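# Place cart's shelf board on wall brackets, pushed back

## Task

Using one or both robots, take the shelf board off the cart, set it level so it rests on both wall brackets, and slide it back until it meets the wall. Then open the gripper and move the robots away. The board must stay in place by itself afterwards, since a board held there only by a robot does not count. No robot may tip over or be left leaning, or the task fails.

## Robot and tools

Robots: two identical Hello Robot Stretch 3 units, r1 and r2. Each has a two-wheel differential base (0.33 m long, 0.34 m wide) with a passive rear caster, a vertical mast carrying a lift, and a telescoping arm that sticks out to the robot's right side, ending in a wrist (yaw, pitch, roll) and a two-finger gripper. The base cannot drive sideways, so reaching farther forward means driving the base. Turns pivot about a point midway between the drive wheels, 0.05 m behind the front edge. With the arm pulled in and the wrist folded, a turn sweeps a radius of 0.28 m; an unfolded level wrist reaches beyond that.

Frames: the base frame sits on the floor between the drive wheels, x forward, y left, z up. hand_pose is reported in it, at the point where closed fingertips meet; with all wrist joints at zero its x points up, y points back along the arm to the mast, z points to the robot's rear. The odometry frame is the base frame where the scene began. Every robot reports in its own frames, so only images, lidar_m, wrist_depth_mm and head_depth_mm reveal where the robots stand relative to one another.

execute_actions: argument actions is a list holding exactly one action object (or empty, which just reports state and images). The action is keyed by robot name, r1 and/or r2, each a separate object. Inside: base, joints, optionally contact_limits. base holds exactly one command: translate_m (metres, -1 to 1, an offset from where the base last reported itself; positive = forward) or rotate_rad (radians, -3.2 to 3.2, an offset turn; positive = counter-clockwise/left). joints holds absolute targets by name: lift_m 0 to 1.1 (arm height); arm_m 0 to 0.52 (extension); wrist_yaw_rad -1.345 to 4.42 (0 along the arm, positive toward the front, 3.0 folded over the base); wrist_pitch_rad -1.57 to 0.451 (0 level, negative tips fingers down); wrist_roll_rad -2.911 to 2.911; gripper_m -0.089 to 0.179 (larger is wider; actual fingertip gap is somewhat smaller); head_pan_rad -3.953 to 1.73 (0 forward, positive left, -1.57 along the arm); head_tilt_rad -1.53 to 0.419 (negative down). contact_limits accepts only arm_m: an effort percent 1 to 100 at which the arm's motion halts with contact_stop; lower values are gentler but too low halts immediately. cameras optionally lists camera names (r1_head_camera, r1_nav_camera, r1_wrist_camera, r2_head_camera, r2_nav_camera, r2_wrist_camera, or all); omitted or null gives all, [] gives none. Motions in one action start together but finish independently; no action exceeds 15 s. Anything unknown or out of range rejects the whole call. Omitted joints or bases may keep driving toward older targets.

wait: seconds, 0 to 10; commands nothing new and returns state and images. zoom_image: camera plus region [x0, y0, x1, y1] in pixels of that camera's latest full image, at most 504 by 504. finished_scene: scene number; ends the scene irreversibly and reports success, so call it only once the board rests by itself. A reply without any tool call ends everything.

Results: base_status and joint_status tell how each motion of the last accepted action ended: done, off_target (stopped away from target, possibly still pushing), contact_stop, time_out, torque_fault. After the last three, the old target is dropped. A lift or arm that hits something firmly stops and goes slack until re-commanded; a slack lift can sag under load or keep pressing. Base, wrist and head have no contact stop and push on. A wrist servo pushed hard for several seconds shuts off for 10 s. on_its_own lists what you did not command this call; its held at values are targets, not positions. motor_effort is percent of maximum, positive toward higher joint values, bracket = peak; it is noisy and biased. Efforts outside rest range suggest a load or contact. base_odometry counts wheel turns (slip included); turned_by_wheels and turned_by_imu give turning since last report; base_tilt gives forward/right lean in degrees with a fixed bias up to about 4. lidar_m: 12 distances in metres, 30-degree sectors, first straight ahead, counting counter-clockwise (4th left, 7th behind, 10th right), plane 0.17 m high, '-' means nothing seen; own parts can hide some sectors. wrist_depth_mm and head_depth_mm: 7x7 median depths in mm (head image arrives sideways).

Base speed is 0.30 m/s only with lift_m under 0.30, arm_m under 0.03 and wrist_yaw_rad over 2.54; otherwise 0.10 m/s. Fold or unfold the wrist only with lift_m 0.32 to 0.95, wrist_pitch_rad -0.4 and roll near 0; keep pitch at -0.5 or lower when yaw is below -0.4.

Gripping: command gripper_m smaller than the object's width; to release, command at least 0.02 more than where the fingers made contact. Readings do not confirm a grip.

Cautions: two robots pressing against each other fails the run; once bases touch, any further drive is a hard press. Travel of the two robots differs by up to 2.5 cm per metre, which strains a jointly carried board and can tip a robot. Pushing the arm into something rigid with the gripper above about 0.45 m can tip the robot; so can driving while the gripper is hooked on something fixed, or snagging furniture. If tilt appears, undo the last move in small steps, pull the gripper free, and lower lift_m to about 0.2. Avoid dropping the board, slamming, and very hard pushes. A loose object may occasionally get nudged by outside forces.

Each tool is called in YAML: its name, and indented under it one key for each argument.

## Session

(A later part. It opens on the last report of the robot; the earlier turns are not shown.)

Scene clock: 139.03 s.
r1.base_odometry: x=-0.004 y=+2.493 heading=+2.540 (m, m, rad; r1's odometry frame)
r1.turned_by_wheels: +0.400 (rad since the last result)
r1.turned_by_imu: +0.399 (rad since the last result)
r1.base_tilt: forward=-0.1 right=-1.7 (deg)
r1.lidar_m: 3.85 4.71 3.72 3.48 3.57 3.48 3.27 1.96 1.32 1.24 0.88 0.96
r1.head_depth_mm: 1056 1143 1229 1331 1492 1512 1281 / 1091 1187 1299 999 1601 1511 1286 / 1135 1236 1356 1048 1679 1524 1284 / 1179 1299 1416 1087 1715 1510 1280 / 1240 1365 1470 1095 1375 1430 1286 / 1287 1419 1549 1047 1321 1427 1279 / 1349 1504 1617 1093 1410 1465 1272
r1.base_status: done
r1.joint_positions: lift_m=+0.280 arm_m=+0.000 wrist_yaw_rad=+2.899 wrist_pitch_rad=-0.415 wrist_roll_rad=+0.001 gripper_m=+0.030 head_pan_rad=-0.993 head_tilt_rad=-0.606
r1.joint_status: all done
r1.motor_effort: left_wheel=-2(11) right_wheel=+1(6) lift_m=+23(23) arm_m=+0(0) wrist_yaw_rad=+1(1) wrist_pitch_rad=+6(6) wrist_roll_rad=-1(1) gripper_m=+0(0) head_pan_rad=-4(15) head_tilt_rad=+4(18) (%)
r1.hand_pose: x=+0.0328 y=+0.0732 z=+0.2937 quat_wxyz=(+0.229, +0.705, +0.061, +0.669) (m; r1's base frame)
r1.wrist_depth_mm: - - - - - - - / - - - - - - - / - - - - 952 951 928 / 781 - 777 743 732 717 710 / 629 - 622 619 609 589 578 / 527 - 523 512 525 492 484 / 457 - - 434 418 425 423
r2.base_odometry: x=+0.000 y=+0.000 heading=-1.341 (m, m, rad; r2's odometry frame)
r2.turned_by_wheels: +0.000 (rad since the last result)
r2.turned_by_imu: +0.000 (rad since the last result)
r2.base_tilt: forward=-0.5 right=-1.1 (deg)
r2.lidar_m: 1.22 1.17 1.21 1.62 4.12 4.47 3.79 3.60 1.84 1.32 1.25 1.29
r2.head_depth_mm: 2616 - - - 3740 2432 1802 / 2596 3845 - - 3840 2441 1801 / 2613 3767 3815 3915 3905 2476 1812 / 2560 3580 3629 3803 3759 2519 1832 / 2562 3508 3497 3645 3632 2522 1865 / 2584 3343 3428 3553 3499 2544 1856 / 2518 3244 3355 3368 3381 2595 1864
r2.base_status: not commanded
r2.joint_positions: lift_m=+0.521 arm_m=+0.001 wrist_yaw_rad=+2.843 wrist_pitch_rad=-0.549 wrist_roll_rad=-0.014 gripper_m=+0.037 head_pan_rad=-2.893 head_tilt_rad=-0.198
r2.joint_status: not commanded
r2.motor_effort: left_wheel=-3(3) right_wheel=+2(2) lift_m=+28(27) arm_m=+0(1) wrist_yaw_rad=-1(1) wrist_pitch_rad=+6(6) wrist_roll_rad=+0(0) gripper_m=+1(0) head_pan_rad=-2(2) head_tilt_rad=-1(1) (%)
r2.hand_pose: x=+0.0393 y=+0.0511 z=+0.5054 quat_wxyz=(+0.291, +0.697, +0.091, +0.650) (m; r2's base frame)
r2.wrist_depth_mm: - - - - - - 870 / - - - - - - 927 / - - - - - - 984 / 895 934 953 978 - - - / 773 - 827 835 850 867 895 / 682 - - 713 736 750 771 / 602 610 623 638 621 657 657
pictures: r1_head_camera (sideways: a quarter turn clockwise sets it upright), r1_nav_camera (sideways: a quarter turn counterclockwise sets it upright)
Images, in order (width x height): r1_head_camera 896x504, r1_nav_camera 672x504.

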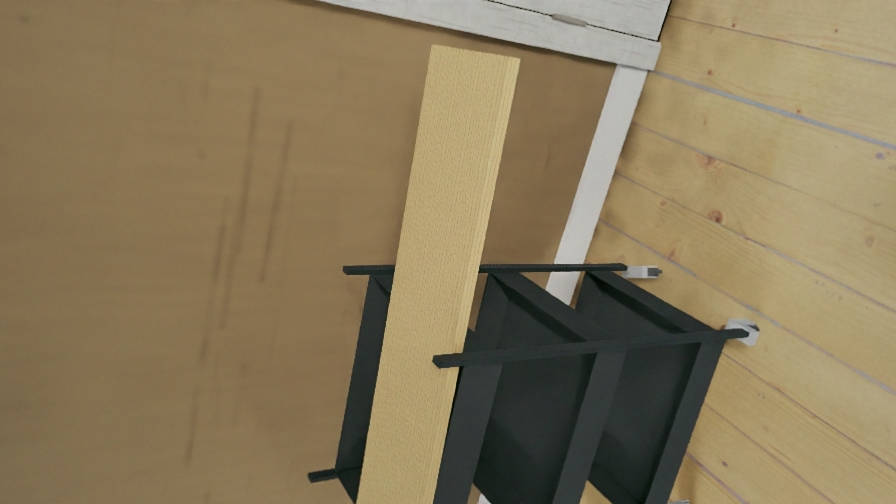

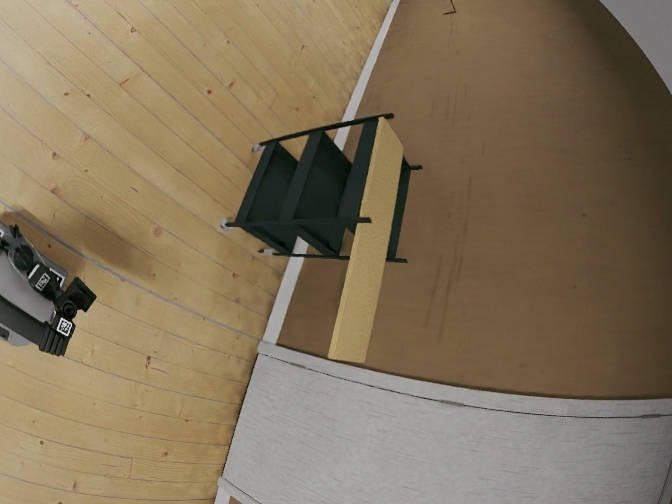

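execute_actions:
  actions:
    - {"r1":{"base":{"rotate_rad":0.55}}}
  cameras: []

execute_actions:
  actions:
    - {"r1":{"base":{"translate_m":-0.42}}}
  cameras: []

execute_actions:
  actions:
    - {"r1":{"base":{"rotate_rad":-0.55}}}
  cameras: []

execute_actions:
  actions:
    - {"r1":{"base":{"translate_m":0.42},"joints":{"lift_m":0.64,"head_pan_rad":-1.3,"head_tilt_rad":-0.7}}}
  cameras: ["r1_head_camera","r1_nav_camera"]

Scene clock: 140.97 s.
r1.base_odometry: x=-0.004 y=+2.493 heading=+3.090 (m, m, rad; r1's odometry frame)
r1.turned_by_wheels: +0.550 (rad since the last result)
r1.turned_by_imu: +0.548 (rad since the last result)
r1.base_tilt: forward=-0.1 right=-1.7 (deg)
r1.lidar_m: 4.72 3.70 3.50 3.59 3.44 3.27 1.90 1.31 1.24 0.88 0.97 4.15
r1.head_depth_mm: 1404 1481 1550 1018 1282 1442 1278 / 1548 1652 1682 1137 1377 1402 1284 / 1709 1870 1955 1473 1564 1467 1279 / 1971 2141 2366 2271 1795 1513 1284 / 2251 2498 2800 2358 1841 1514 1287 / 2699 3027 3145 2335 1847 1506 1288 / 3253 3864 3270 2366 1843 1502 1284
r1.base_status: done
r1.joint_positions: lift_m=+0.280 arm_m=+0.000 wrist_yaw_rad=+2.899 wrist_pitch_rad=-0.415 wrist_roll_rad=+0.001 gripper_m=+0.030 head_pan_rad=-0.993 head_tilt_rad=-0.606
r1.joint_status: not commanded
r1.motor_effort: left_wheel=-2(12) right_wheel=+0(8) lift_m=+23(23) arm_m=-1(0) wrist_yaw_rad=+1(1) wrist_pitch_rad=+6(6) wrist_roll_rad=-1(0) gripper_m=+0(0) head_pan_rad=-3(4) head_tilt_rad=+4(4) (%)
r1.hand_pose: x=+0.0328 y=+0.0732 z=+0.2937 quat_wxyz=(+0.229, +0.705, +0.061, +0.669) (m; r1's base frame)
r1.wrist_depth_mm: - - - - - - - / - - - - - - - / - - - - 962 953 923 / 777 - 761 749 725 726 716 / 632 - 610 599 603 593 580 / 526 - 537 503 513 499 483 / 452 - - 440 422 434 426
r2.base_odometry: x=+0.000 y=+0.000 heading=-1.341 (m, m, rad; r2's odometry frame)
r2.turned_by_wheels: +0.000 (rad since the last result)
r2.turned_by_imu: +0.000 (rad since the last result)
r2.base_tilt: forward=-0.4 right=-1.1 (deg)
r2.lidar_m: 1.23 1.17 1.21 1.61 4.12 4.51 3.78 3.61 1.84 1.32 1.26 1.29
r2.head_depth_mm: 2653 - - - 3849 2493 1792 / 2615 3781 - - 3839 2455 1812 / 2579 3684 3806 3936 3835 2467 1821 / 2592 3561 3686 3725 3760 2492 1827 / 2519 3438 3524 3594 3620 2494 1821 / 2507 3350 3458 3465 3520 2515 1855 / 2504 3230 3288 3429 3463 2513 1859
r2.base_status: not commanded
r2.joint_positions: lift_m=+0.521 arm_m=+0.001 wrist_yaw_rad=+2.843 wrist_pitch_rad=-0.549 wrist_roll_rad=-0.014 gripper_m=+0.037 head_pan_rad=-2.893 head_tilt_rad=-0.198
r2.joint_status: not commanded
r2.motor_effort: left_wheel=-3(3) right_wheel=+2(3) lift_m=+28(28) arm_m=+0(1) wrist_yaw_rad=+1(0) wrist_pitch_rad=+6(6) wrist_roll_rad=+0(0) gripper_m=+0(0) head_pan_rad=-2(2) head_tilt_rad=-2(1) (%)
r2.hand_pose: x=+0.0393 y=+0.0511 z=+0.5054 quat_wxyz=(+0.291, +0.697, +0.091, +0.650) (m; r2's base frame)
r2.wrist_depth_mm: - - - - - - 882 / - - - - - - 910 / - - - - - - 984 / 873 942 974 973 - - - / 787 - 833 828 844 863 878 / 685 - - 709 741 733 763 / 610 607 620 635 626 659 673
pictures: none
No camera images: the call's "cameras" was empty. Leave "cameras" out to get every camera's image.

Scene clock: 144.03 s.
r1.base_odometry: x=+0.416 y=+2.472 heading=+3.090 (m, m, rad; r1's odometry frame)
r1.turned_by_wheels: +0.000 (rad since the last result)
r1.turned_by_imu: -0.001 (rad since the last result)
r1.base_tilt: forward=-0.2 right=-1.7 (deg)
r1.lidar_m: 5.14 3.88 3.68 3.79 3.06 2.89 1.62 1.11 1.06 1.08 1.03 3.52
r1.head_depth_mm: 1187 1263 1344 1000 1556 1518 1286 / 1310 1405 1495 1005 1723 1517 1291 / 1473 1578 1633 1144 1677 1508 1280 / 1656 1815 1541 1205 1562 1515 1291 / 1928 2137 1401 1579 1680 1502 1279 / 2252 2576 2756 2256 1780 1509 1285 / 2768 3251 3277 2399 1839 1511 1282
r1.base_status: done
r1.joint_positions: lift_m=+0.280 arm_m=+0.000 wrist_yaw_rad=+2.899 wrist_pitch_rad=-0.415 wrist_roll_rad=+0.001 gripper_m=+0.030 head_pan_rad=-0.993 head_tilt_rad=-0.606
r1.joint_status: not commanded
r1.motor_effort: left_wheel=-2(14) right_wheel=+1(3) lift_m=+23(23) arm_m=+0(0) wrist_yaw_rad=+1(1) wrist_pitch_rad=+6(6) wrist_roll_rad=-1(1) gripper_m=+0(0) head_pan_rad=-4(4) head_tilt_rad=+4(4) (%)
r1.hand_pose: x=+0.0328 y=+0.0732 z=+0.2937 quat_wxyz=(+0.229, +0.705, +0.061, +0.669) (m; r1's base frame)
r1.wrist_depth_mm: - - - - - - - / - - - - - - - / - - - - 977 964 899 / 783 - 756 752 739 717 715 / 634 - 618 613 598 599 586 / 519 - 531 506 518 496 488 / 454 - - 434 430 427 422
r2.base_odometry: x=+0.000 y=+0.000 heading=-1.341 (m, m, rad; r2's odometry frame)
r2.turned_by_wheels: +0.000 (rad since the last result)
r2.turned_by_imu: +0.001 (rad since the last result)
r2.base_tilt: forward=-0.5 right=-1.1 (deg)
r2.lidar_m: 1.23 1.17 1.21 1.62 4.13 4.48 3.79 3.61 1.84 1.31 1.25 1.29
r2.head_depth_mm: 2627 - - - 3868 2483 1795 / 2629 3863 - - 3828 2440 1815 / 2579 3759 3806 3890 3833 2469 1839 / 2602 3589 3700 3731 3767 2485 1825 / 2555 3418 3516 3541 3734 2532 1843 / 2548 3374 3376 3517 3481 2520 1861 / 2516 3313 3301 3408 3397 2548 1870
r2.base_status: not commanded
r2.joint_positions: lift_m=+0.521 arm_m=+0.001 wrist_yaw_rad=+2.843 wrist_pitch_rad=-0.549 wrist_roll_rad=-0.014 gripper_m=+0.037 head_pan_rad=-2.893 head_tilt_rad=-0.198
r2.joint_status: not commanded
r2.motor_effort: left_wheel=-3(3) right_wheel=+2(2) lift_m=+28(28) arm_m=+0(1) wrist_yaw_rad=+0(1) wrist_pitch_rad=+6(6) wrist_roll_rad=+0(0) gripper_m=+0(0) head_pan_rad=-3(2) head_tilt_rad=-1(1) (%)
r2.hand_pose: x=+0.0393 y=+0.0511 z=+0.5054 quat_wxyz=(+0.291, +0.697, +0.091, +0.650) (m; r2's base frame)
r2.wrist_depth_mm: - - - - - - 880 / - - - - - - 939 / - - - - - - 963 / 892 931 956 992 - - - / 782 - 828 830 847 877 889 / 691 - - 714 729 746 761 / 605 622 625 631 629 651 665
pictures: none
No camera images: the call's "cameras" was empty. Leave "cameras" out to get every camera's image.

Scene clock: 145.70 s.
r1.base_odometry: x=+0.416 y=+2.472 heading=+2.540 (m, m, rad; r1's odometry frame)
r1.turned_by_wheels: -0.550 (rad since the last result)
r1.turned_by_imu: -0.548 (rad since the last result)
r1.base_tilt: forward=-0.2 right=-1.7 (deg)
r1.lidar_m: 3.26 5.12 3.92 3.69 3.77 3.08 2.90 1.66 1.11 1.06 1.08 1.03
r1.head_depth_mm: 872 945 1028 1135 1256 1397 1296 / 910 984 1079 1190 1322 1449 1281 / 934 1026 1131 1248 1408 1515 1280 / 989 1078 1198 1337 1514 1516 1278 / 1047 1147 1267 1408 1641 1507 1271 / 1091 1208 1356 1000 1713 1509 1278 / 1134 1279 1428 1003 1702 1514 1281
r1.base_status: done
r1.joint_positions: lift_m=+0.280 arm_m=+0.000 wrist_yaw_rad=+2.899 wrist_pitch_rad=-0.415 wrist_roll_rad=+0.001 gripper_m=+0.030 head_pan_rad=-0.993 head_tilt_rad=-0.606
r1.joint_status: not commanded
r1.motor_effort: left_wheel=+3(12) right_wheel=-2(8) lift_m=+23(23) arm_m=-1(1) wrist_yaw_rad=+1(1) wrist_pitch_rad=+6(6) wrist_roll_rad=+0(1) gripper_m=+0(0) head_pan_rad=-4(4) head_tilt_rad=+4(4) (%)
r1.hand_pose: x=+0.0328 y=+0.0732 z=+0.2937 quat_wxyz=(+0.229, +0.705, +0.061, +0.669) (m; r1's base frame)
r1.wrist_depth_mm: - - - - - - - / - - - - - - - / - - - - 960 917 925 / 792 - 751 751 754 719 718 / 626 - 621 614 605 592 573 / 523 - 534 511 512 496 487 / 446 - - 441 428 438 420
r2.base_odometry: x=+0.000 y=+0.000 heading=-1.341 (m, m, rad; r2's odometry frame)
r2.turned_by_wheels: +0.000 (rad since the last result)
r2.turned_by_imu: +0.000 (rad since the last result)
r2.base_tilt: forward=-0.4 right=-1.1 (deg)
r2.lidar_m: 1.23 1.17 1.21 1.61 4.14 4.49 3.77 3.61 1.84 1.31 1.25 1.29
r2.head_depth_mm: 2619 - - - 3795 2482 1810 / 2615 3797 - - 3827 2478 1811 / 2611 3735 3851 3986 3812 2474 1842 / 2573 3554 3645 3740 3833 2468 1819 / 2561 3463 3508 3641 3662 2518 1838 / 2525 3313 3440 3487 3498 2512 1851 / 2476 3242 3280 3343 3401 2529 1874
r2.base_status: not commanded
r2.joint_positions: lift_m=+0.521 arm_m=+0.001 wrist_yaw_rad=+2.843 wrist_pitch_rad=-0.549 wrist_roll_rad=-0.014 gripper_m=+0.037 head_pan_rad=-2.893 head_tilt_rad=-0.198
r2.joint_status: not commanded
r2.motor_effort: left_wheel=-3(3) right_wheel=+2(2) lift_m=+27(28) arm_m=+0(1) wrist_yaw_rad=+0(1) wrist_pitch_rad=+6(6) wrist_roll_rad=+0(0) gripper_m=+1(0) head_pan_rad=-2(2) head_tilt_rad=+0(1) (%)
r2.hand_pose: x=+0.0393 y=+0.0511 z=+0.5054 quat_wxyz=(+0.291, +0.697, +0.091, +0.650) (m; r2's base frame)
r2.wrist_depth_mm: - - - - - - 881 / - - - - - - 943 / - - - - - - 970 / 897 945 960 971 - - - / 782 - 842 850 856 880 893 / 688 - - 728 734 751 762 / 608 612 627 626 633 658 671
pictures: none
No camera images: the call's "cameras" was empty. Leave "cameras" out to get every camera's image.

Scene clock: 151.27 s.
r1.base_odometry: x=+0.069 y=+2.709 heading=+2.540 (m, m, rad; r1's odometry frame)
r1.turned_by_wheels: +0.000 (rad since the last result)
r1.turned_by_imu: +0.003 (rad since the last result)
r1.base_tilt: forward=-0.2 right=-1.7 (deg)
r1.lidar_m: 3.17 4.80 3.95 3.72 3.79 3.53 3.30 1.61 1.09 1.02 0.74 0.68
r1.head_depth_mm: 845 931 1040 1178 1362 1421 1238 / 853 946 1057 1213 1390 1419 1229 / 867 952 1070 1221 1405 1428 1227 / 893 991 1104 1193 1481 1423 1224 / 906 1009 1125 880 1501 1410 1225 / 918 1019 1140 881 1545 1421 1225 / 928 1033 1165 879 1098 1340 1199
r1.base_status: done
r1.joint_positions: lift_m=+0.640 arm_m=+0.000 wrist_yaw_rad=+2.899 wrist_pitch_rad=-0.415 wrist_roll_rad=+0.001 gripper_m=+0.030 head_pan_rad=-1.293 head_tilt_rad=-0.691
r1.joint_status: all done
r1.motor_effort: left_wheel=+3(15) right_wheel=-2(7) lift_m=+35(32) arm_m=+0(0) wrist_yaw_rad=+2(1) wrist_pitch_rad=+6(6) wrist_roll_rad=+0(0) gripper_m=+0(0) head_pan_rad=-4(30) head_tilt_rad=-5(18) (%)
r1.hand_pose: x=+0.0328 y=+0.0732 z=+0.6531 quat_wxyz=(+0.229, +0.705, +0.061, +0.669) (m; r1's base frame)
r1.wrist_depth_mm: - - - - - - - / - - - - - - - / - - - - - - - / - - - - - - - / - - - - - - - / 997 - - 941 944 913 903 / 828 826 801 815 793 803 797
r2.base_odometry: x=+0.000 y=+0.000 heading=-1.341 (m, m, rad; r2's odometry frame)
r2.turned_by_wheels: +0.000 (rad since the last result)
r2.turned_by_imu: +0.001 (rad since the last result)
r2.base_tilt: forward=-0.4 right=-1.1 (deg)
r2.lidar_m: 1.23 1.17 1.21 1.61 4.12 4.49 3.80 3.60 1.84 1.32 1.26 1.29
r2.head_depth_mm: 2644 - - - 3765 2483 1797 / 2590 3839 - - 3911 2493 1818 / 2563 3701 3843 3898 3894 2481 1809 / 2560 3579 3717 3761 3707 2523 1831 / 2516 3425 3550 3581 3629 2548 1852 / 2547 3272 3462 3508 3560 2544 1870 / 2490 3244 3272 3307 3398 2538 1858
r2.base_status: not commanded
r2.joint_positions: lift_m=+0.521 arm_m=+0.001 wrist_yaw_rad=+2.843 wrist_pitch_rad=-0.549 wrist_roll_rad=-0.014 gripper_m=+0.037 head_pan_rad=-2.893 head_tilt_rad=-0.198
r2.joint_status: not commanded
r2.motor_effort: left_wheel=-4(3) right_wheel=+2(2) lift_m=+28(28) arm_m=-1(0) wrist_yaw_rad=-1(1) wrist_pitch_rad=+6(6) wrist_roll_rad=+0(0) gripper_m=+0(0) head_pan_rad=-2(2) head_tilt_rad=-1(1) (%)
r2.hand_pose: x=+0.0393 y=+0.0511 z=+0.5054 quat_wxyz=(+0.291, +0.697, +0.091, +0.650) (m; r2's base frame)
r2.wrist_depth_mm: - - - - - - 867 / - - - - - - 909 / - - - - - - 958 / 884 941 957 978 - - - / 777 - 823 846 859 867 889 / 682 - - 721 743 749 761 / 602 618 630 635 626 660 664
pictures: r1_head_camera (sideways: a quarter turn clockwise sets it upright), r1_nav_camera (sideways: a quarter turn counterclockwise sets it upright)
Images, in order (width x height): r1_head_camera 896x504, r1_nav_camera 672x504.

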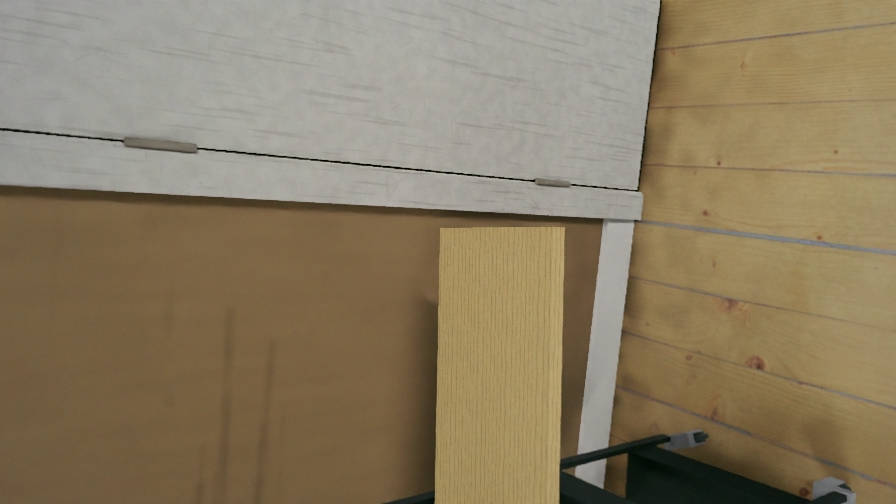

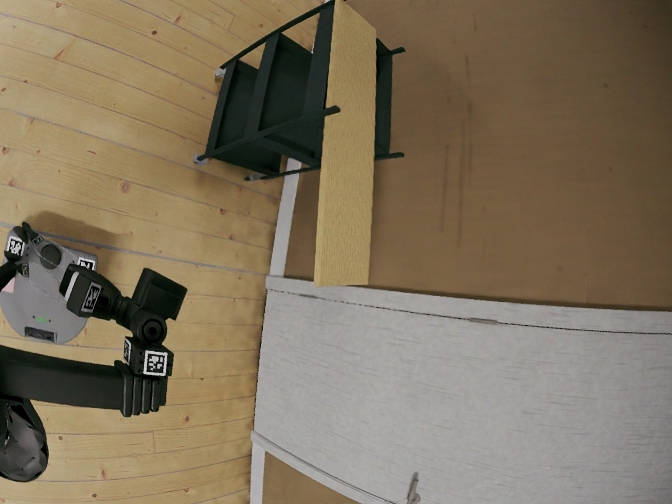

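execute_actions:
  actions:
    - {"r1":{"base":{"translate_m":0.24},"joints":{"wrist_yaw_rad":0.0}}}
  cameras: []

execute_actions:
  actions:
    - {"r1":{"joints":{"wrist_pitch_rad":0.0,"wrist_roll_rad":1.5708,"gripper_m":0.09,"head_pan_rad":-1.4,"head_tilt_rad":-0.9}}}
  cameras: ["r1_head_camera","r1_wrist_camera"]

Scene clock: 155.17 s.
r1.base_odometry: x=-0.128 y=+2.845 heading=+2.540 (m, m, rad; r1's odometry frame)
r1.turned_by_wheels: +0.000 (rad since the last result)
r1.turned_by_imu: +0.002 (rad since the last result)
r1.base_tilt: forward=-0.2 right=-1.7 (deg)
r1.lidar_m: 3.13 4.61 3.95 3.72 3.83 3.78 3.55 1.58 1.07 1.01 0.53 0.63
r1.head_depth_mm: 848 925 1027 1125 755 1421 1230 / 856 947 1064 1136 757 1426 1227 / 867 959 1082 1161 757 1415 1236 / 879 967 1093 1173 755 1420 1222 / 892 987 1109 964 752 1332 1195 / 900 999 1129 988 754 961 1115 / 917 1012 1144 977 744 980 1148
r1.base_status: done
r1.joint_positions: lift_m=+0.640 arm_m=+0.000 wrist_yaw_rad=+0.002 wrist_pitch_rad=-0.415 wrist_roll_rad=+0.001 gripper_m=+0.030 head_pan_rad=-1.293 head_tilt_rad=-0.691
r1.joint_status: all done
r1.motor_effort: left_wheel=+2(10) right_wheel=-2(1) lift_m=+35(35) arm_m=+0(0) wrist_yaw_rad=-2(3) wrist_pitch_rad=+6(6) wrist_roll_rad=-1(1) gripper_m=+0(0) head_pan_rad=-4(4) head_tilt_rad=-5(5) (%)
r1.hand_pose: x=-0.0210 y=-0.3698 z=+0.6531 quat_wxyz=(+0.692, +0.147, -0.692, -0.145) (m; r1's base frame)
r1.wrist_depth_mm: 226 236 248 262 271 703 750 / 429 711 732 751 753 805 787 / 750 761 785 818 846 842 877 / 697 824 873 883 898 916 978 / 571 678 952 - - - - / 460 742 - 938 947 917 904 / 356 677 798 828 798 806 783
r2.base_odometry: x=+0.000 y=+0.000 heading=-1.341 (m, m, rad; r2's odometry frame)
r2.turned_by_wheels: +0.000 (rad since the last result)
r2.turned_by_imu: +0.001 (rad since the last result)
r2.base_tilt: forward=-0.4 right=-1.1 (deg)
r2.lidar_m: 1.23 1.17 1.21 1.61 4.11 4.50 3.79 3.60 1.84 1.32 1.25 1.29
r2.head_depth_mm: 2659 - - - 3808 2437 1816 / 2611 3795 - - 3849 2487 1826 / 2565 3695 3758 3897 3922 2492 1831 / 2565 3572 3626 3747 3777 2498 1842 / 2549 3489 3541 3566 3599 2523 1848 / 2541 3309 3439 3462 3499 2559 1833 / 2529 3205 3313 3359 3422 2539 1869
r2.base_status: not commanded
r2.joint_positions: lift_m=+0.521 arm_m=+0.001 wrist_yaw_rad=+2.843 wrist_pitch_rad=-0.549 wrist_roll_rad=-0.014 gripper_m=+0.037 head_pan_rad=-2.893 head_tilt_rad=-0.198
r2.joint_status: not commanded
r2.motor_effort: left_wheel=-3(3) right_wheel=+2(2) lift_m=+28(28) arm_m=+0(1) wrist_yaw_rad=+0(0) wrist_pitch_rad=+6(6) wrist_roll_rad=+0(0) gripper_m=+0(0) head_pan_rad=-2(2) head_tilt_rad=-1(1) (%)
r2.hand_pose: x=+0.0393 y=+0.0511 z=+0.5054 quat_wxyz=(+0.291, +0.697, +0.091, +0.650) (m; r2's base frame)
r2.wrist_depth_mm: - - - - - - 886 / - - - - - - 902 / - - - - - - 945 / 901 933 951 984 - - - / 773 - 831 846 847 877 870 / 681 - - 710 746 751 773 / 612 617 630 634 626 651 654
pictures: none
No camera images: the call's "cameras" was empty. Leave "cameras" out to get every camera's image.

Scene clock: 156.63 s.
r1.base_odometry: x=-0.128 y=+2.845 heading=+2.540 (m, m, rad; r1's odometry frame)
r1.turned_by_wheels: +0.000 (rad since the last result)
r1.turned_by_imu: +0.000 (rad since the last result)
r1.base_tilt: forward=-0.1 right=-1.7 (deg)
r1.lidar_m: 3.13 4.59 3.99 3.73 3.81 3.80 3.56 1.58 1.07 1.01 0.53 0.63
r1.head_depth_mm: 884 1019 1189 1437 1465 1281 - / 910 1028 1100 1449 1467 1326 - / 916 1048 842 1429 1462 1324 - / 922 1047 836 755 1457 1299 1144 / 922 1054 836 756 1459 1273 1141 / 927 1064 832 751 1228 1233 1143 / 933 1068 926 733 1014 1209 1136
r1.base_status: not commanded
r1.joint_positions: lift_m=+0.640 arm_m=+0.000 wrist_yaw_rad=+0.002 wrist_pitch_rad=-0.023 wrist_roll_rad=+1.569 gripper_m=+0.090 head_pan_rad=-1.393 head_tilt_rad=-0.888
r1.joint_status: all done
r1.motor_effort: left_wheel=+2(2) right_wheel=-2(2) lift_m=+35(35) arm_m=+0(1) wrist_yaw_rad=-2(2) wrist_pitch_rad=+9(9) wrist_roll_rad=+1(3) gripper_m=+1(96) head_pan_rad=-4(18) head_tilt_rad=-7(29) (%)
r1.hand_pose: x=-0.0208 y=-0.4006 z=+0.7482 quat_wxyz=(+0.001, +0.001, -1.000, -0.012) (m; r1's base frame)
r1.wrist_depth_mm: 700 693 723 723 752 734 763 / 709 718 723 735 743 751 743 / 701 748 761 758 771 780 799 / 737 764 765 774 770 805 795 / 771 772 809 796 805 777 810 / 768 762 808 772 821 812 814 / 793 781 792 802 824 597 784
r2.base_odometry: x=+0.000 y=+0.000 heading=-1.341 (m, m, rad; r2's odometry frame)
r2.turned_by_wheels: +0.000 (rad since the last result)
r2.turned_by_imu: +0.000 (rad since the last result)
r2.base_tilt: forward=-0.4 right=-1.1 (deg)
r2.lidar_m: 1.23 1.17 1.21 1.61 4.11 4.48 3.78 3.60 1.84 1.31 1.26 1.29
r2.head_depth_mm: 2646 - - - 3770 2389 1803 / 2587 3838 - - 3815 2485 1825 / 2574 3693 3817 3979 3816 2479 1839 / 2577 3554 3676 3804 3798 2514 1831 / 2537 3440 3561 3605 3684 2509 1834 / 2535 3345 3464 3489 3536 2540 1857 / 2477 3184 3341 3391 3401 2546 1863
r2.base_status: not commanded
r2.joint_positions: lift_m=+0.521 arm_m=+0.001 wrist_yaw_rad=+2.843 wrist_pitch_rad=-0.549 wrist_roll_rad=-0.014 gripper_m=+0.037 head_pan_rad=-2.893 head_tilt_rad=-0.198
r2.joint_status: not commanded
r2.motor_effort: left_wheel=-3(3) right_wheel=+2(3) lift_m=+27(28) arm_m=-1(0) wrist_yaw_rad=+0(0) wrist_pitch_rad=+6(6) wrist_roll_rad=+0(0) gripper_m=+1(0) head_pan_rad=-2(2) head_tilt_rad=-1(1) (%)
r2.hand_pose: x=+0.0393 y=+0.0511 z=+0.5054 quat_wxyz=(+0.291, +0.697, +0.091, +0.650) (m; r2's base frame)
r2.wrist_depth_mm: - - - - - - 862 / - - - - - - 906 / - - - - - - 987 / 882 962 981 974 - - - / 771 - 821 828 848 853 885 / 679 - - 720 731 746 759 / 611 611 621 630 632 652 662
pictures: r1_head_camera (sideways: a quarter turn clockwise sets it upright), r1_wrist_camera
Images, in order (width x height): r1_head_camera 896x504, r1_wrist_camera 644x364.

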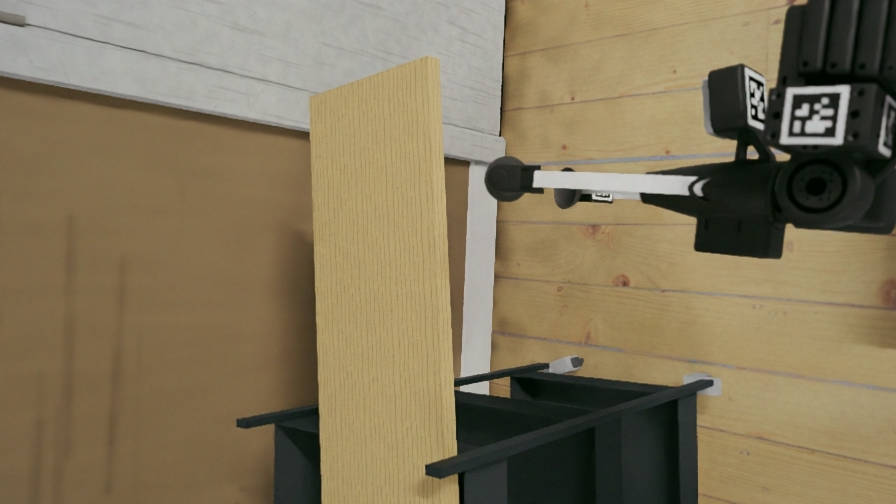

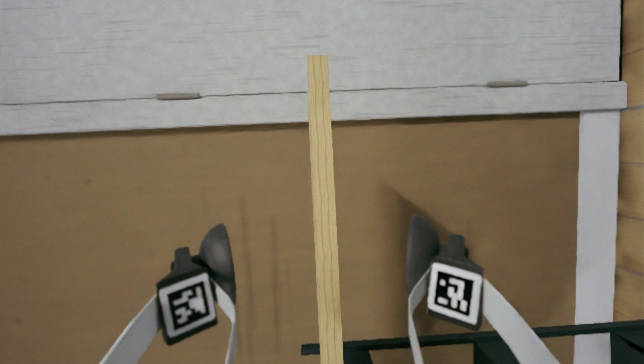

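execute_actions:
  actions:
    - {"r1":{"joints":{"arm_m":0.28}}}
  cameras: []

execute_actions:
  actions:
    - {"r1":{"joints":{"gripper_m":0.0}}}
  cameras: []

execute_actions:
  actions:
    - {"r1":{"base":{"translate_m":0.12},"joints":{"lift_m":0.648}}}
  cameras: ["r1_head_camera","r1_nav_camera"]

Scene clock: 160.30 s.
r1.base_odometry: x=-0.128 y=+2.845 heading=+2.540 (m, m, rad; r1's odometry frame)
r1.turned_by_wheels: +0.000 (rad since the last result)
r1.turned_by_imu: +0.001 (rad since the last result)
r1.base_tilt: forward=-0.2 right=-1.7 (deg)
r1.lidar_m: 3.11 4.60 3.98 3.74 3.82 3.80 3.56 1.58 1.07 1.01 0.53 0.63
r1.head_depth_mm: 884 1022 1194 1400 1478 - - / 910 1029 864 - 1438 1284 1144 / 916 1048 841 755 1418 1275 1138 / 920 1055 836 1482 1460 1281 1145 / 922 1053 834 1506 1451 1277 1136 / 926 1065 831 1103 1251 1228 1138 / 928 1065 833 731 1022 1208 1141
r1.base_status: not commanded
r1.joint_positions: lift_m=+0.640 arm_m=+0.280 wrist_yaw_rad=+0.001 wrist_pitch_rad=-0.027 wrist_roll_rad=+1.570 gripper_m=+0.090 head_pan_rad=-1.393 head_tilt_rad=-0.889
r1.joint_status: all done
r1.motor_effort: left_wheel=+3(3) right_wheel=-2(2) lift_m=+35(35) arm_m=+3(6) wrist_yaw_rad=-1(2) wrist_pitch_rad=+11(11) wrist_roll_rad=+0(1) gripper_m=-2(2) head_pan_rad=-4(5) head_tilt_rad=-6(7) (%)
r1.hand_pose: x=-0.0211 y=-0.6800 z=+0.7472 quat_wxyz=(+0.001, +0.000, -1.000, -0.014) (m; r1's base frame)
r1.wrist_depth_mm: 448 454 460 61 468 486 483 / 452 455 463 60 61 473 475 / 470 483 492 60 60 509 508 / 472 489 496 68 59 519 524 / 487 497 494 82 58 524 538 / 493 505 509 103 57 532 530 / 498 510 517 138 56 536 552
r2.base_odometry: x=+0.000 y=+0.000 heading=-1.341 (m, m, rad; r2's odometry frame)
r2.turned_by_wheels: +0.000 (rad since the last result)
r2.turned_by_imu: +0.001 (rad since the last result)
r2.base_tilt: forward=-0.4 right=-1.1 (deg)
r2.lidar_m: 1.23 1.18 1.21 1.61 4.13 4.50 3.78 3.60 1.84 1.32 1.25 1.29
r2.head_depth_mm: 2652 - - - 3816 2427 1800 / 2609 3809 - - 3814 2486 1818 / 2598 3733 3842 3890 3844 2478 1830 / 2559 3569 3616 3724 3764 2515 1823 / 2545 3454 3533 3621 3637 2481 1853 / 2525 3366 3396 3476 3538 2522 1856 / 2528 3172 3340 3416 3447 2575 1862
r2.base_status: not commanded
r2.joint_positions: lift_m=+0.521 arm_m=+0.001 wrist_yaw_rad=+2.843 wrist_pitch_rad=-0.549 wrist_roll_rad=-0.014 gripper_m=+0.037 head_pan_rad=-2.893 head_tilt_rad=-0.198
r2.joint_status: not commanded
r2.motor_effort: left_wheel=-3(3) right_wheel=+2(3) lift_m=+28(27) arm_m=+0(0) wrist_yaw_rad=+0(1) wrist_pitch_rad=+6(6) wrist_roll_rad=+0(0) gripper_m=+0(0) head_pan_rad=-2(2) head_tilt_rad=-1(0) (%)
r2.hand_pose: x=+0.0393 y=+0.0511 z=+0.5054 quat_wxyz=(+0.291, +0.697, +0.091, +0.650) (m; r2's base frame)
r2.wrist_depth_mm: - - - - - - 870 / - - - - - - 912 / - - - - - - 970 / 901 947 970 959 - - - / 776 - 822 822 844 879 873 / 683 - - 715 731 745 757 / 607 618 627 625 623 657 663
pictures: none
No camera images: the call's "cameras" was empty. Leave "cameras" out to get every camera's image.

Scene clock: 161.70 s.
r1.base_odometry: x=-0.128 y=+2.845 heading=+2.540 (m, m, rad; r1's odometry frame)
r1.turned_by_wheels: +0.000 (rad since the last result)
r1.turned_by_imu: +0.000 (rad since the last result)
r1.base_tilt: forward=-0.2 right=-1.7 (deg)
r1.lidar_m: 3.13 4.59 3.97 3.73 3.81 3.78 3.53 1.58 1.07 1.01 0.53 0.63
r1.head_depth_mm: 886 1019 1195 1397 1473 - - / 912 1020 860 - 1428 1281 1150 / 914 1047 859 - 1430 1280 1144 / 916 1055 835 1497 1450 1285 1147 / 921 1064 832 1496 1452 1278 1145 / 930 1064 835 1099 1249 1235 1137 / 930 1064 830 728 999 1201 1132
r1.base_status: not commanded
r1.joint_positions: lift_m=+0.640 arm_m=+0.280 wrist_yaw_rad=+0.001 wrist_pitch_rad=-0.044 wrist_roll_rad=+1.570 gripper_m=+0.001 head_pan_rad=-1.393 head_tilt_rad=-0.889
r1.joint_status: all done
r1.motor_effort: left_wheel=+3(3) right_wheel=-3(2) lift_m=+35(35) arm_m=+1(3) wrist_yaw_rad=-1(1) wrist_pitch_rad=+17(22) wrist_roll_rad=+0(1) gripper_m=-17(99) head_pan_rad=-4(4) head_tilt_rad=-6(7) (%)
r1.hand_pose: x=-0.0211 y=-0.6796 z=+0.7428 quat_wxyz=(+0.001, +0.000, -1.000, -0.023) (m; r1's base frame)
r1.wrist_depth_mm: 447 453 462 61 475 485 496 / 445 449 452 60 475 483 488 / 465 476 476 59 516 517 523 / 481 485 497 58 512 528 541 / 489 486 499 57 527 537 544 / 487 500 507 56 531 543 542 / 496 499 519 56 535 551 562
r2.base_odometry: x=+0.000 y=+0.000 heading=-1.341 (m, m, rad; r2's odometry frame)
r2.turned_by_wheels: +0.000 (rad since the last result)
r2.turned_by_imu: +0.000 (rad since the last result)
r2.base_tilt: forward=-0.4 right=-1.1 (deg)
r2.lidar_m: 1.23 1.17 1.21 1.61 4.10 4.52 3.77 3.60 1.84 1.31 1.26 1.29
r2.head_depth_mm: 2666 - - - 3751 2437 1796 / 2577 3907 - - 3800 2464 1828 / 2597 3765 3834 3810 3879 2487 1821 / 2570 3523 3614 3852 3763 2510 1831 / 2569 3469 3495 3622 3647 2500 1838 / 2521 3310 3428 3456 3472 2523 1843 / 2511 3237 3259 3373 3459 2574 1849
r2.base_status: not commanded
r2.joint_positions: lift_m=+0.521 arm_m=+0.001 wrist_yaw_rad=+2.843 wrist_pitch_rad=-0.549 wrist_roll_rad=-0.014 gripper_m=+0.037 head_pan_rad=-2.893 head_tilt_rad=-0.198
r2.joint_status: not commanded
r2.motor_effort: left_wheel=-3(3) right_wheel=+2(2) lift_m=+28(28) arm_m=-1(0) wrist_yaw_rad=-1(1) wrist_pitch_rad=+6(6) wrist_roll_rad=+0(0) gripper_m=+1(1) head_pan_rad=-2(2) head_tilt_rad=+0(2) (%)
r2.hand_pose: x=+0.0393 y=+0.0511 z=+0.5054 quat_wxyz=(+0.291, +0.697, +0.091, +0.650) (m; r2's base frame)
r2.wrist_depth_mm: - - - - - - 873 / - - - - - - 938 / - - - - - - 976 / 894 943 945 971 - - - / 776 - 836 839 856 865 877 / 687 - - 711 733 741 757 / 614 612 633 636 633 654 659
pictures: none
No camera images: the call's "cameras" was empty. Leave "cameras" out to get every camera's image.

Scene clock: 165.57 s.
r1.base_odometry: x=-0.227 y=+2.913 heading=+2.540 (m, m, rad; r1's odometry frame)
r1.turned_by_wheels: +0.000 (rad since the last result)
r1.turned_by_imu: -0.208 (rad since the last result)
r1.base_tilt: forward=-0.2 right=-1.7 (deg)
r1.lidar_m: 1.94 5.08 4.43 3.76 3.76 4.32 3.70 2.10 1.15 1.00 0.46 0.52
r1.head_depth_mm: 935 1082 1282 1534 1493 - - / 911 1062 830 - 1431 1274 1139 / 923 1059 858 737 1424 1276 1143 / 907 1047 830 1485 1454 1273 1142 / 898 1026 833 1440 1458 1280 1142 / 881 1008 1097 717 1014 1158 1140 / 868 981 895 700 960 1125 1135
r1.base_status: done
r1.joint_positions: lift_m=+0.648 arm_m=+0.280 wrist_yaw_rad=-0.042 wrist_pitch_rad=-0.051 wrist_roll_rad=+1.566 gripper_m=+0.001 head_pan_rad=-1.395 head_tilt_rad=-0.891
r1.joint_status: all done
r1.on_its_own: wrist_yaw_rad is held at -0.046, not at your +0.000, by its stall guard, which is not easing now
r1.motor_effort: left_wheel=-5(64) right_wheel=+7(41) lift_m=+39(43) arm_m=+0(3) wrist_yaw_rad=-4(49) wrist_pitch_rad=+19(23) wrist_roll_rad=+2(2) gripper_m=-19(18) head_pan_rad=-3(4) head_tilt_rad=-5(6) (%)
r1.hand_pose: x=-0.0320 y=-0.6795 z=+0.7488 quat_wxyz=(+0.002, -0.021, -0.999, -0.026) (m; r1's base frame)
r1.wrist_depth_mm: 519 526 542 93 571 572 579 / 519 521 526 86 540 552 564 / 485 501 507 81 526 543 544 / 477 482 503 76 527 541 551 / 489 496 505 72 521 537 533 / 475 484 487 68 517 523 530 / 466 471 477 65 493 505 510
r2.base_odometry: x=+0.000 y=+0.000 heading=-1.341 (m, m, rad; r2's odometry frame)
r2.turned_by_wheels: +0.000 (rad since the last result)
r2.turned_by_imu: +0.001 (rad since the last result)
r2.base_tilt: forward=-0.4 right=-1.1 (deg)
r2.lidar_m: 1.23 1.17 1.21 1.61 4.09 4.48 3.78 3.60 1.85 1.32 1.25 1.29
r2.head_depth_mm: 2650 - - - 3757 2445 1798 / 2612 3807 - - 3782 2453 1802 / 2578 3667 3738 3980 3804 2477 1825 / 2582 3516 3657 3758 3812 2497 1820 / 2550 3517 3604 3629 3635 2508 1858 / 2515 3301 3419 3466 3559 2541 1864 / 2522 3211 3272 3306 3369 2547 1869
r2.base_status: not commanded
r2.joint_positions: lift_m=+0.521 arm_m=+0.001 wrist_yaw_rad=+2.843 wrist_pitch_rad=-0.549 wrist_roll_rad=-0.014 gripper_m=+0.037 head_pan_rad=-2.893 head_tilt_rad=-0.198
r2.joint_status: not commanded
r2.motor_effort: left_wheel=-4(3) right_wheel=+2(2) lift_m=+28(28) arm_m=+0(1) wrist_yaw_rad=+0(0) wrist_pitch_rad=+6(6) wrist_roll_rad=+0(0) gripper_m=+0(0) head_pan_rad=-2(2) head_tilt_rad=-1(0) (%)
r2.hand_pose: x=+0.0393 y=+0.0511 z=+0.5054 quat_wxyz=(+0.291, +0.697, +0.091, +0.650) (m; r2's base frame)
r2.wrist_depth_mm: - - - - - - 878 / - - - - - - 916 / - - - - - - 955 / 899 945 959 982 - - - / 780 - 838 821 838 874 882 / 687 - - 717 724 746 758 / 616 608 622 629 630 656 656
pictures: r1_head_camera (sideways: a quarter turn clockwise sets it upright), r1_nav_camera (sideways: a quarter turn counterclockwise sets it upright)
Images, in order (width x height): r1_head_camera 896x504, r1_nav_camera 672x504.

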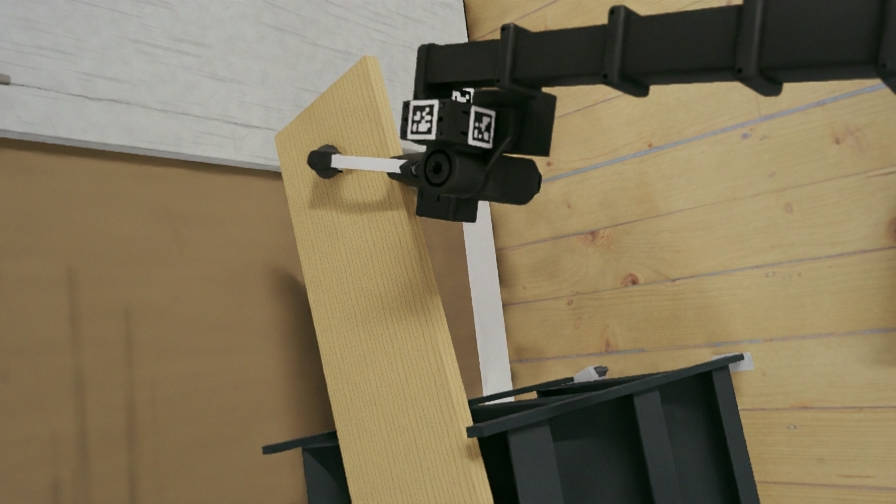

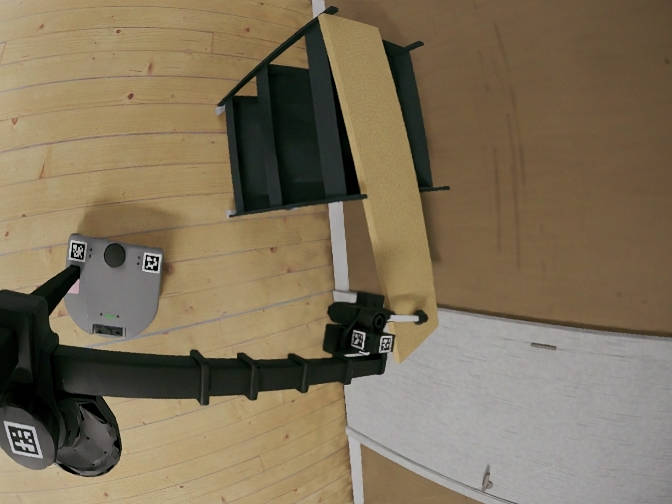

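execute_actions:
  actions:
    - {"r1":{"base":{"translate_m":-0.15}}}
  cameras: ["r1_head_camera","r1_nav_camera"]

Scene clock: 168.53 s.
r1.base_odometry: x=-0.104 y=+2.828 heading=+2.540 (m, m, rad; r1's odometry frame)
r1.turned_by_wheels: +0.000 (rad since the last result)
r1.turned_by_imu: +0.002 (rad since the last result)
r1.base_tilt: forward=-0.1 right=-1.6 (deg)
r1.lidar_m: 2.02 5.21 4.36 3.70 3.73 4.16 3.55 2.18 1.20 1.03 0.54 0.57
r1.head_depth_mm: 978 1124 1325 1578 1492 - - / 964 1117 813 - 1418 1275 1140 / 947 1085 828 - 1432 1279 1146 / 932 1064 816 1511 1439 1276 1142 / 940 1068 823 1508 1445 1280 1140 / 914 1055 823 1478 1446 1267 1144 / 907 1030 1112 734 1289 1211 1137
r1.base_status: done
r1.joint_positions: lift_m=+0.648 arm_m=+0.280 wrist_yaw_rad=-0.036 wrist_pitch_rad=-0.029 wrist_roll_rad=+1.569 gripper_m=+0.001 head_pan_rad=-1.395 head_tilt_rad=-0.891
r1.joint_status: not commanded
r1.on_its_own: wrist_yaw_rad is held at -0.046, not at your +0.000, by its stall guard, which is not easing now
r1.motor_effort: left_wheel=+8(9) right_wheel=-9(14) lift_m=+37(40) arm_m=+0(0) wrist_yaw_rad=-8(17) wrist_pitch_rad=+11(20) wrist_roll_rad=+1(2) gripper_m=-18(19) head_pan_rad=-3(2) head_tilt_rad=-5(5) (%)
r1.hand_pose: x=-0.0306 y=-0.6803 z=+0.7545 quat_wxyz=(+0.001, -0.018, -1.000, -0.015) (m; r1's base frame)
r1.wrist_depth_mm: 574 580 575 82 589 607 622 / 549 557 570 78 583 577 594 / 536 541 558 75 560 564 577 / 528 524 541 71 558 566 561 / 517 525 523 69 539 535 540 / 497 525 506 66 546 550 547 / 514 517 519 64 539 536 539
r2.base_odometry: x=+0.000 y=+0.000 heading=-1.341 (m, m, rad; r2's odometry frame)
r2.turned_by_wheels: +0.000 (rad since the last result)
r2.turned_by_imu: +0.001 (rad since the last result)
r2.base_tilt: forward=-0.5 right=-1.1 (deg)
r2.lidar_m: 1.23 1.17 1.20 1.62 4.13 4.50 3.78 3.61 1.84 1.31 1.25 1.29
r2.head_depth_mm: 2653 - - - 3796 2450 1804 / 2601 3823 - - 3884 2497 1820 / 2562 3728 3808 3956 3903 2487 1830 / 2569 3617 3674 3722 3779 2492 1840 / 2535 3418 3620 3640 3642 2522 1841 / 2538 3296 3390 3467 3572 2554 1845 / 2511 3269 3361 3392 3394 2559 1874
r2.base_status: not commanded
r2.joint_positions: lift_m=+0.521 arm_m=+0.001 wrist_yaw_rad=+2.843 wrist_pitch_rad=-0.549 wrist_roll_rad=-0.014 gripper_m=+0.037 head_pan_rad=-2.893 head_tilt_rad=-0.198
r2.joint_status: not commanded
r2.motor_effort: left_wheel=-3(3) right_wheel=+2(2) lift_m=+28(27) arm_m=+0(0) wrist_yaw_rad=+0(0) wrist_pitch_rad=+6(6) wrist_roll_rad=+0(0) gripper_m=+0(1) head_pan_rad=-2(2) head_tilt_rad=-1(2) (%)
r2.hand_pose: x=+0.0393 y=+0.0511 z=+0.5054 quat_wxyz=(+0.291, +0.697, +0.091, +0.650) (m; r2's base frame)
r2.wrist_depth_mm: - - - - - - 851 / - - - - - - 919 / - - - - - - 972 / 881 936 969 985 - - - / 781 - 837 834 851 868 871 / 696 - - 700 734 748 764 / 604 609 626 638 626 658 676
pictures: r1_head_camera (sideways: a quarter turn clockwise sets it upright), r1_nav_camera (sideways: a quarter turn counterclockwise sets it upright)
Images, in order (width x height): r1_head_camera 896x504, r1_nav_camera 672x504.

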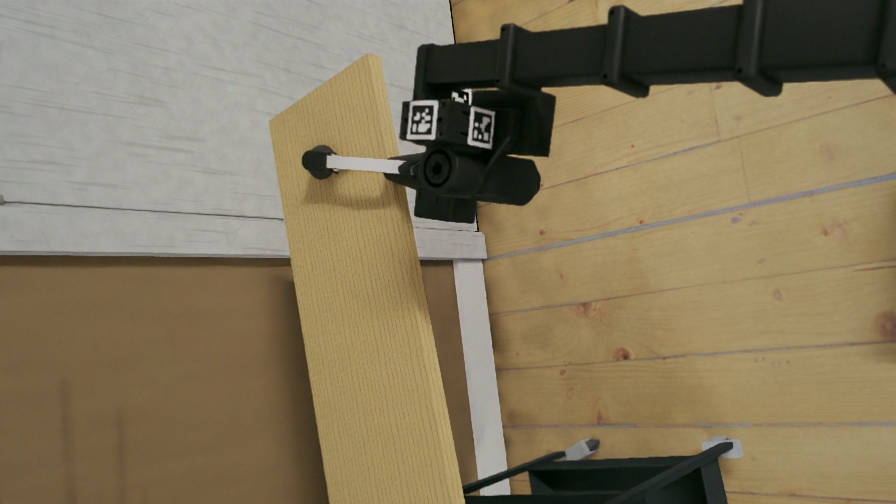

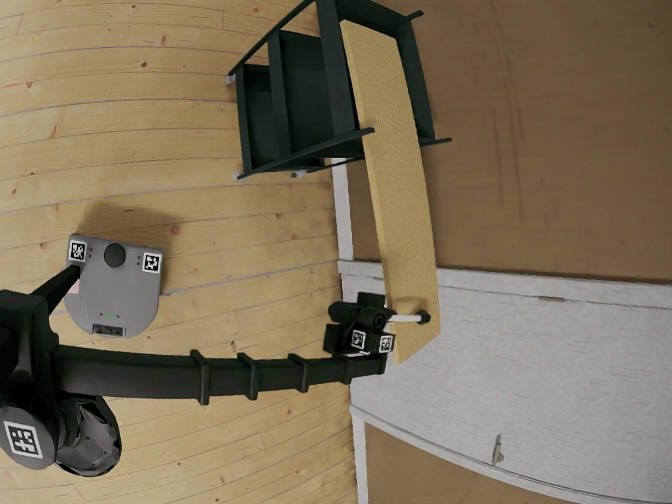

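execute_actions:
  actions:
    - {"r1":{"base":{"translate_m":-0.2}}}
  cameras: ["r1_head_camera","r1_nav_camera"]

Scene clock: 171.67 s.
r1.base_odometry: x=+0.061 y=+2.715 heading=+2.540 (m, m, rad; r1's odometry frame)
r1.turned_by_wheels: +0.000 (rad since the last result)
r1.turned_by_imu: +0.001 (rad since the last result)
r1.base_tilt: forward=-0.1 right=-1.6 (deg)
r1.lidar_m: 1.01 5.40 4.31 3.66 3.67 3.95 3.37 2.30 1.27 1.07 0.92 0.69
r1.head_depth_mm: 1034 1197 1411 1629 1498 - - / 1018 1168 845 - 1430 1284 1145 / 1004 1152 872 - 1427 1287 1146 / 981 1123 840 1574 1449 1270 1142 / 968 1108 832 1556 1454 1271 1135 / 948 1106 831 1548 1430 1272 1141 / 949 1091 831 1510 1438 1270 1138
r1.base_status: done
r1.joint_positions: lift_m=+0.648 arm_m=+0.280 wrist_yaw_rad=-0.039 wrist_pitch_rad=-0.072 wrist_roll_rad=+1.570 gripper_m=+0.001 head_pan_rad=-1.395 head_tilt_rad=-0.891
r1.joint_status: not commanded
r1.on_its_own: wrist_yaw_rad is held at -0.046, not at your +0.000, by its stall guard, which is not easing now
r1.motor_effort: left_wheel=+5(6) right_wheel=-5(16) lift_m=+37(37) arm_m=+0(0) wrist_yaw_rad=-6(10) wrist_pitch_rad=+27(27) wrist_roll_rad=+0(1) gripper_m=-20(20) head_pan_rad=-3(3) head_tilt_rad=-5(5) (%)
r1.hand_pose: x=-0.0312 y=-0.6787 z=+0.7435 quat_wxyz=(+0.000, -0.019, -0.999, -0.037) (m; r1's base frame)
r1.wrist_depth_mm: 604 623 637 71 676 694 690 / 601 597 616 69 649 667 683 / 576 596 595 68 633 642 661 / 564 584 582 67 623 629 639 / 544 560 577 65 599 610 630 / 542 553 564 64 588 592 626 / 531 539 542 63 561 591 590
r2.base_odometry: x=+0.000 y=+0.000 heading=-1.341 (m, m, rad; r2's odometry frame)
r2.turned_by_wheels: +0.000 (rad since the last result)
r2.turned_by_imu: +0.001 (rad since the last result)
r2.base_tilt: forward=-0.4 right=-1.1 (deg)
r2.lidar_m: 1.23 1.17 1.21 1.62 4.11 4.50 3.78 3.61 1.84 1.31 1.25 1.30
r2.head_depth_mm: 2595 - - - 3773 2431 1803 / 2614 3872 - - 3854 2490 1812 / 2587 3751 3784 3936 3936 2472 1825 / 2561 3565 3686 3764 3808 2525 1831 / 2544 3462 3520 3618 3629 2514 1822 / 2520 3331 3404 3475 3540 2510 1856 / 2521 3218 3319 3332 3415 2558 1860
r2.base_status: not commanded
r2.joint_positions: lift_m=+0.521 arm_m=+0.001 wrist_yaw_rad=+2.843 wrist_pitch_rad=-0.549 wrist_roll_rad=-0.014 gripper_m=+0.037 head_pan_rad=-2.893 head_tilt_rad=-0.198
r2.joint_status: not commanded
r2.motor_effort: left_wheel=-3(3) right_wheel=+2(2) lift_m=+27(28) arm_m=+0(1) wrist_yaw_rad=+0(0) wrist_pitch_rad=+6(6) wrist_roll_rad=+0(0) gripper_m=+0(1) head_pan_rad=-2(2) head_tilt_rad=+0(0) (%)
r2.hand_pose: x=+0.0393 y=+0.0511 z=+0.5054 quat_wxyz=(+0.291, +0.697, +0.091, +0.650) (m; r2's base frame)
r2.wrist_depth_mm: - - - - - - 886 / - - - - - - 912 / - - - - - - 994 / 900 959 933 984 - - - / 786 - 853 838 856 875 892 / 689 - - 714 738 728 761 / 608 615 628 635 622 648 673
pictures: r1_head_camera (sideways: a quarter turn clockwise sets it upright), r1_nav_camera (sideways: a quarter turn counterclockwise sets it upright)
Images, in order (width x height): r1_head_camera 896x504, r1_nav_camera 672x504.

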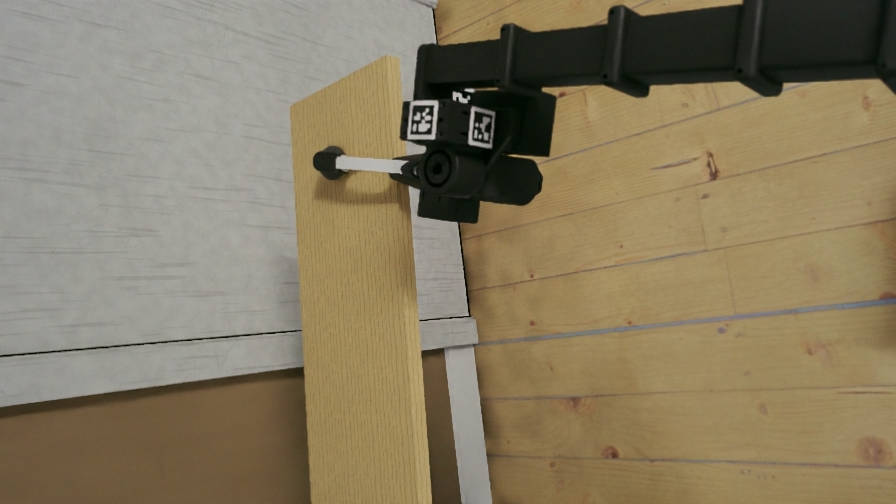

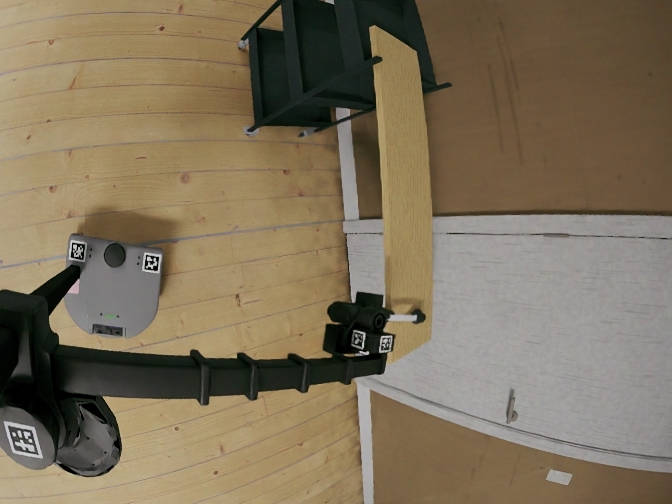

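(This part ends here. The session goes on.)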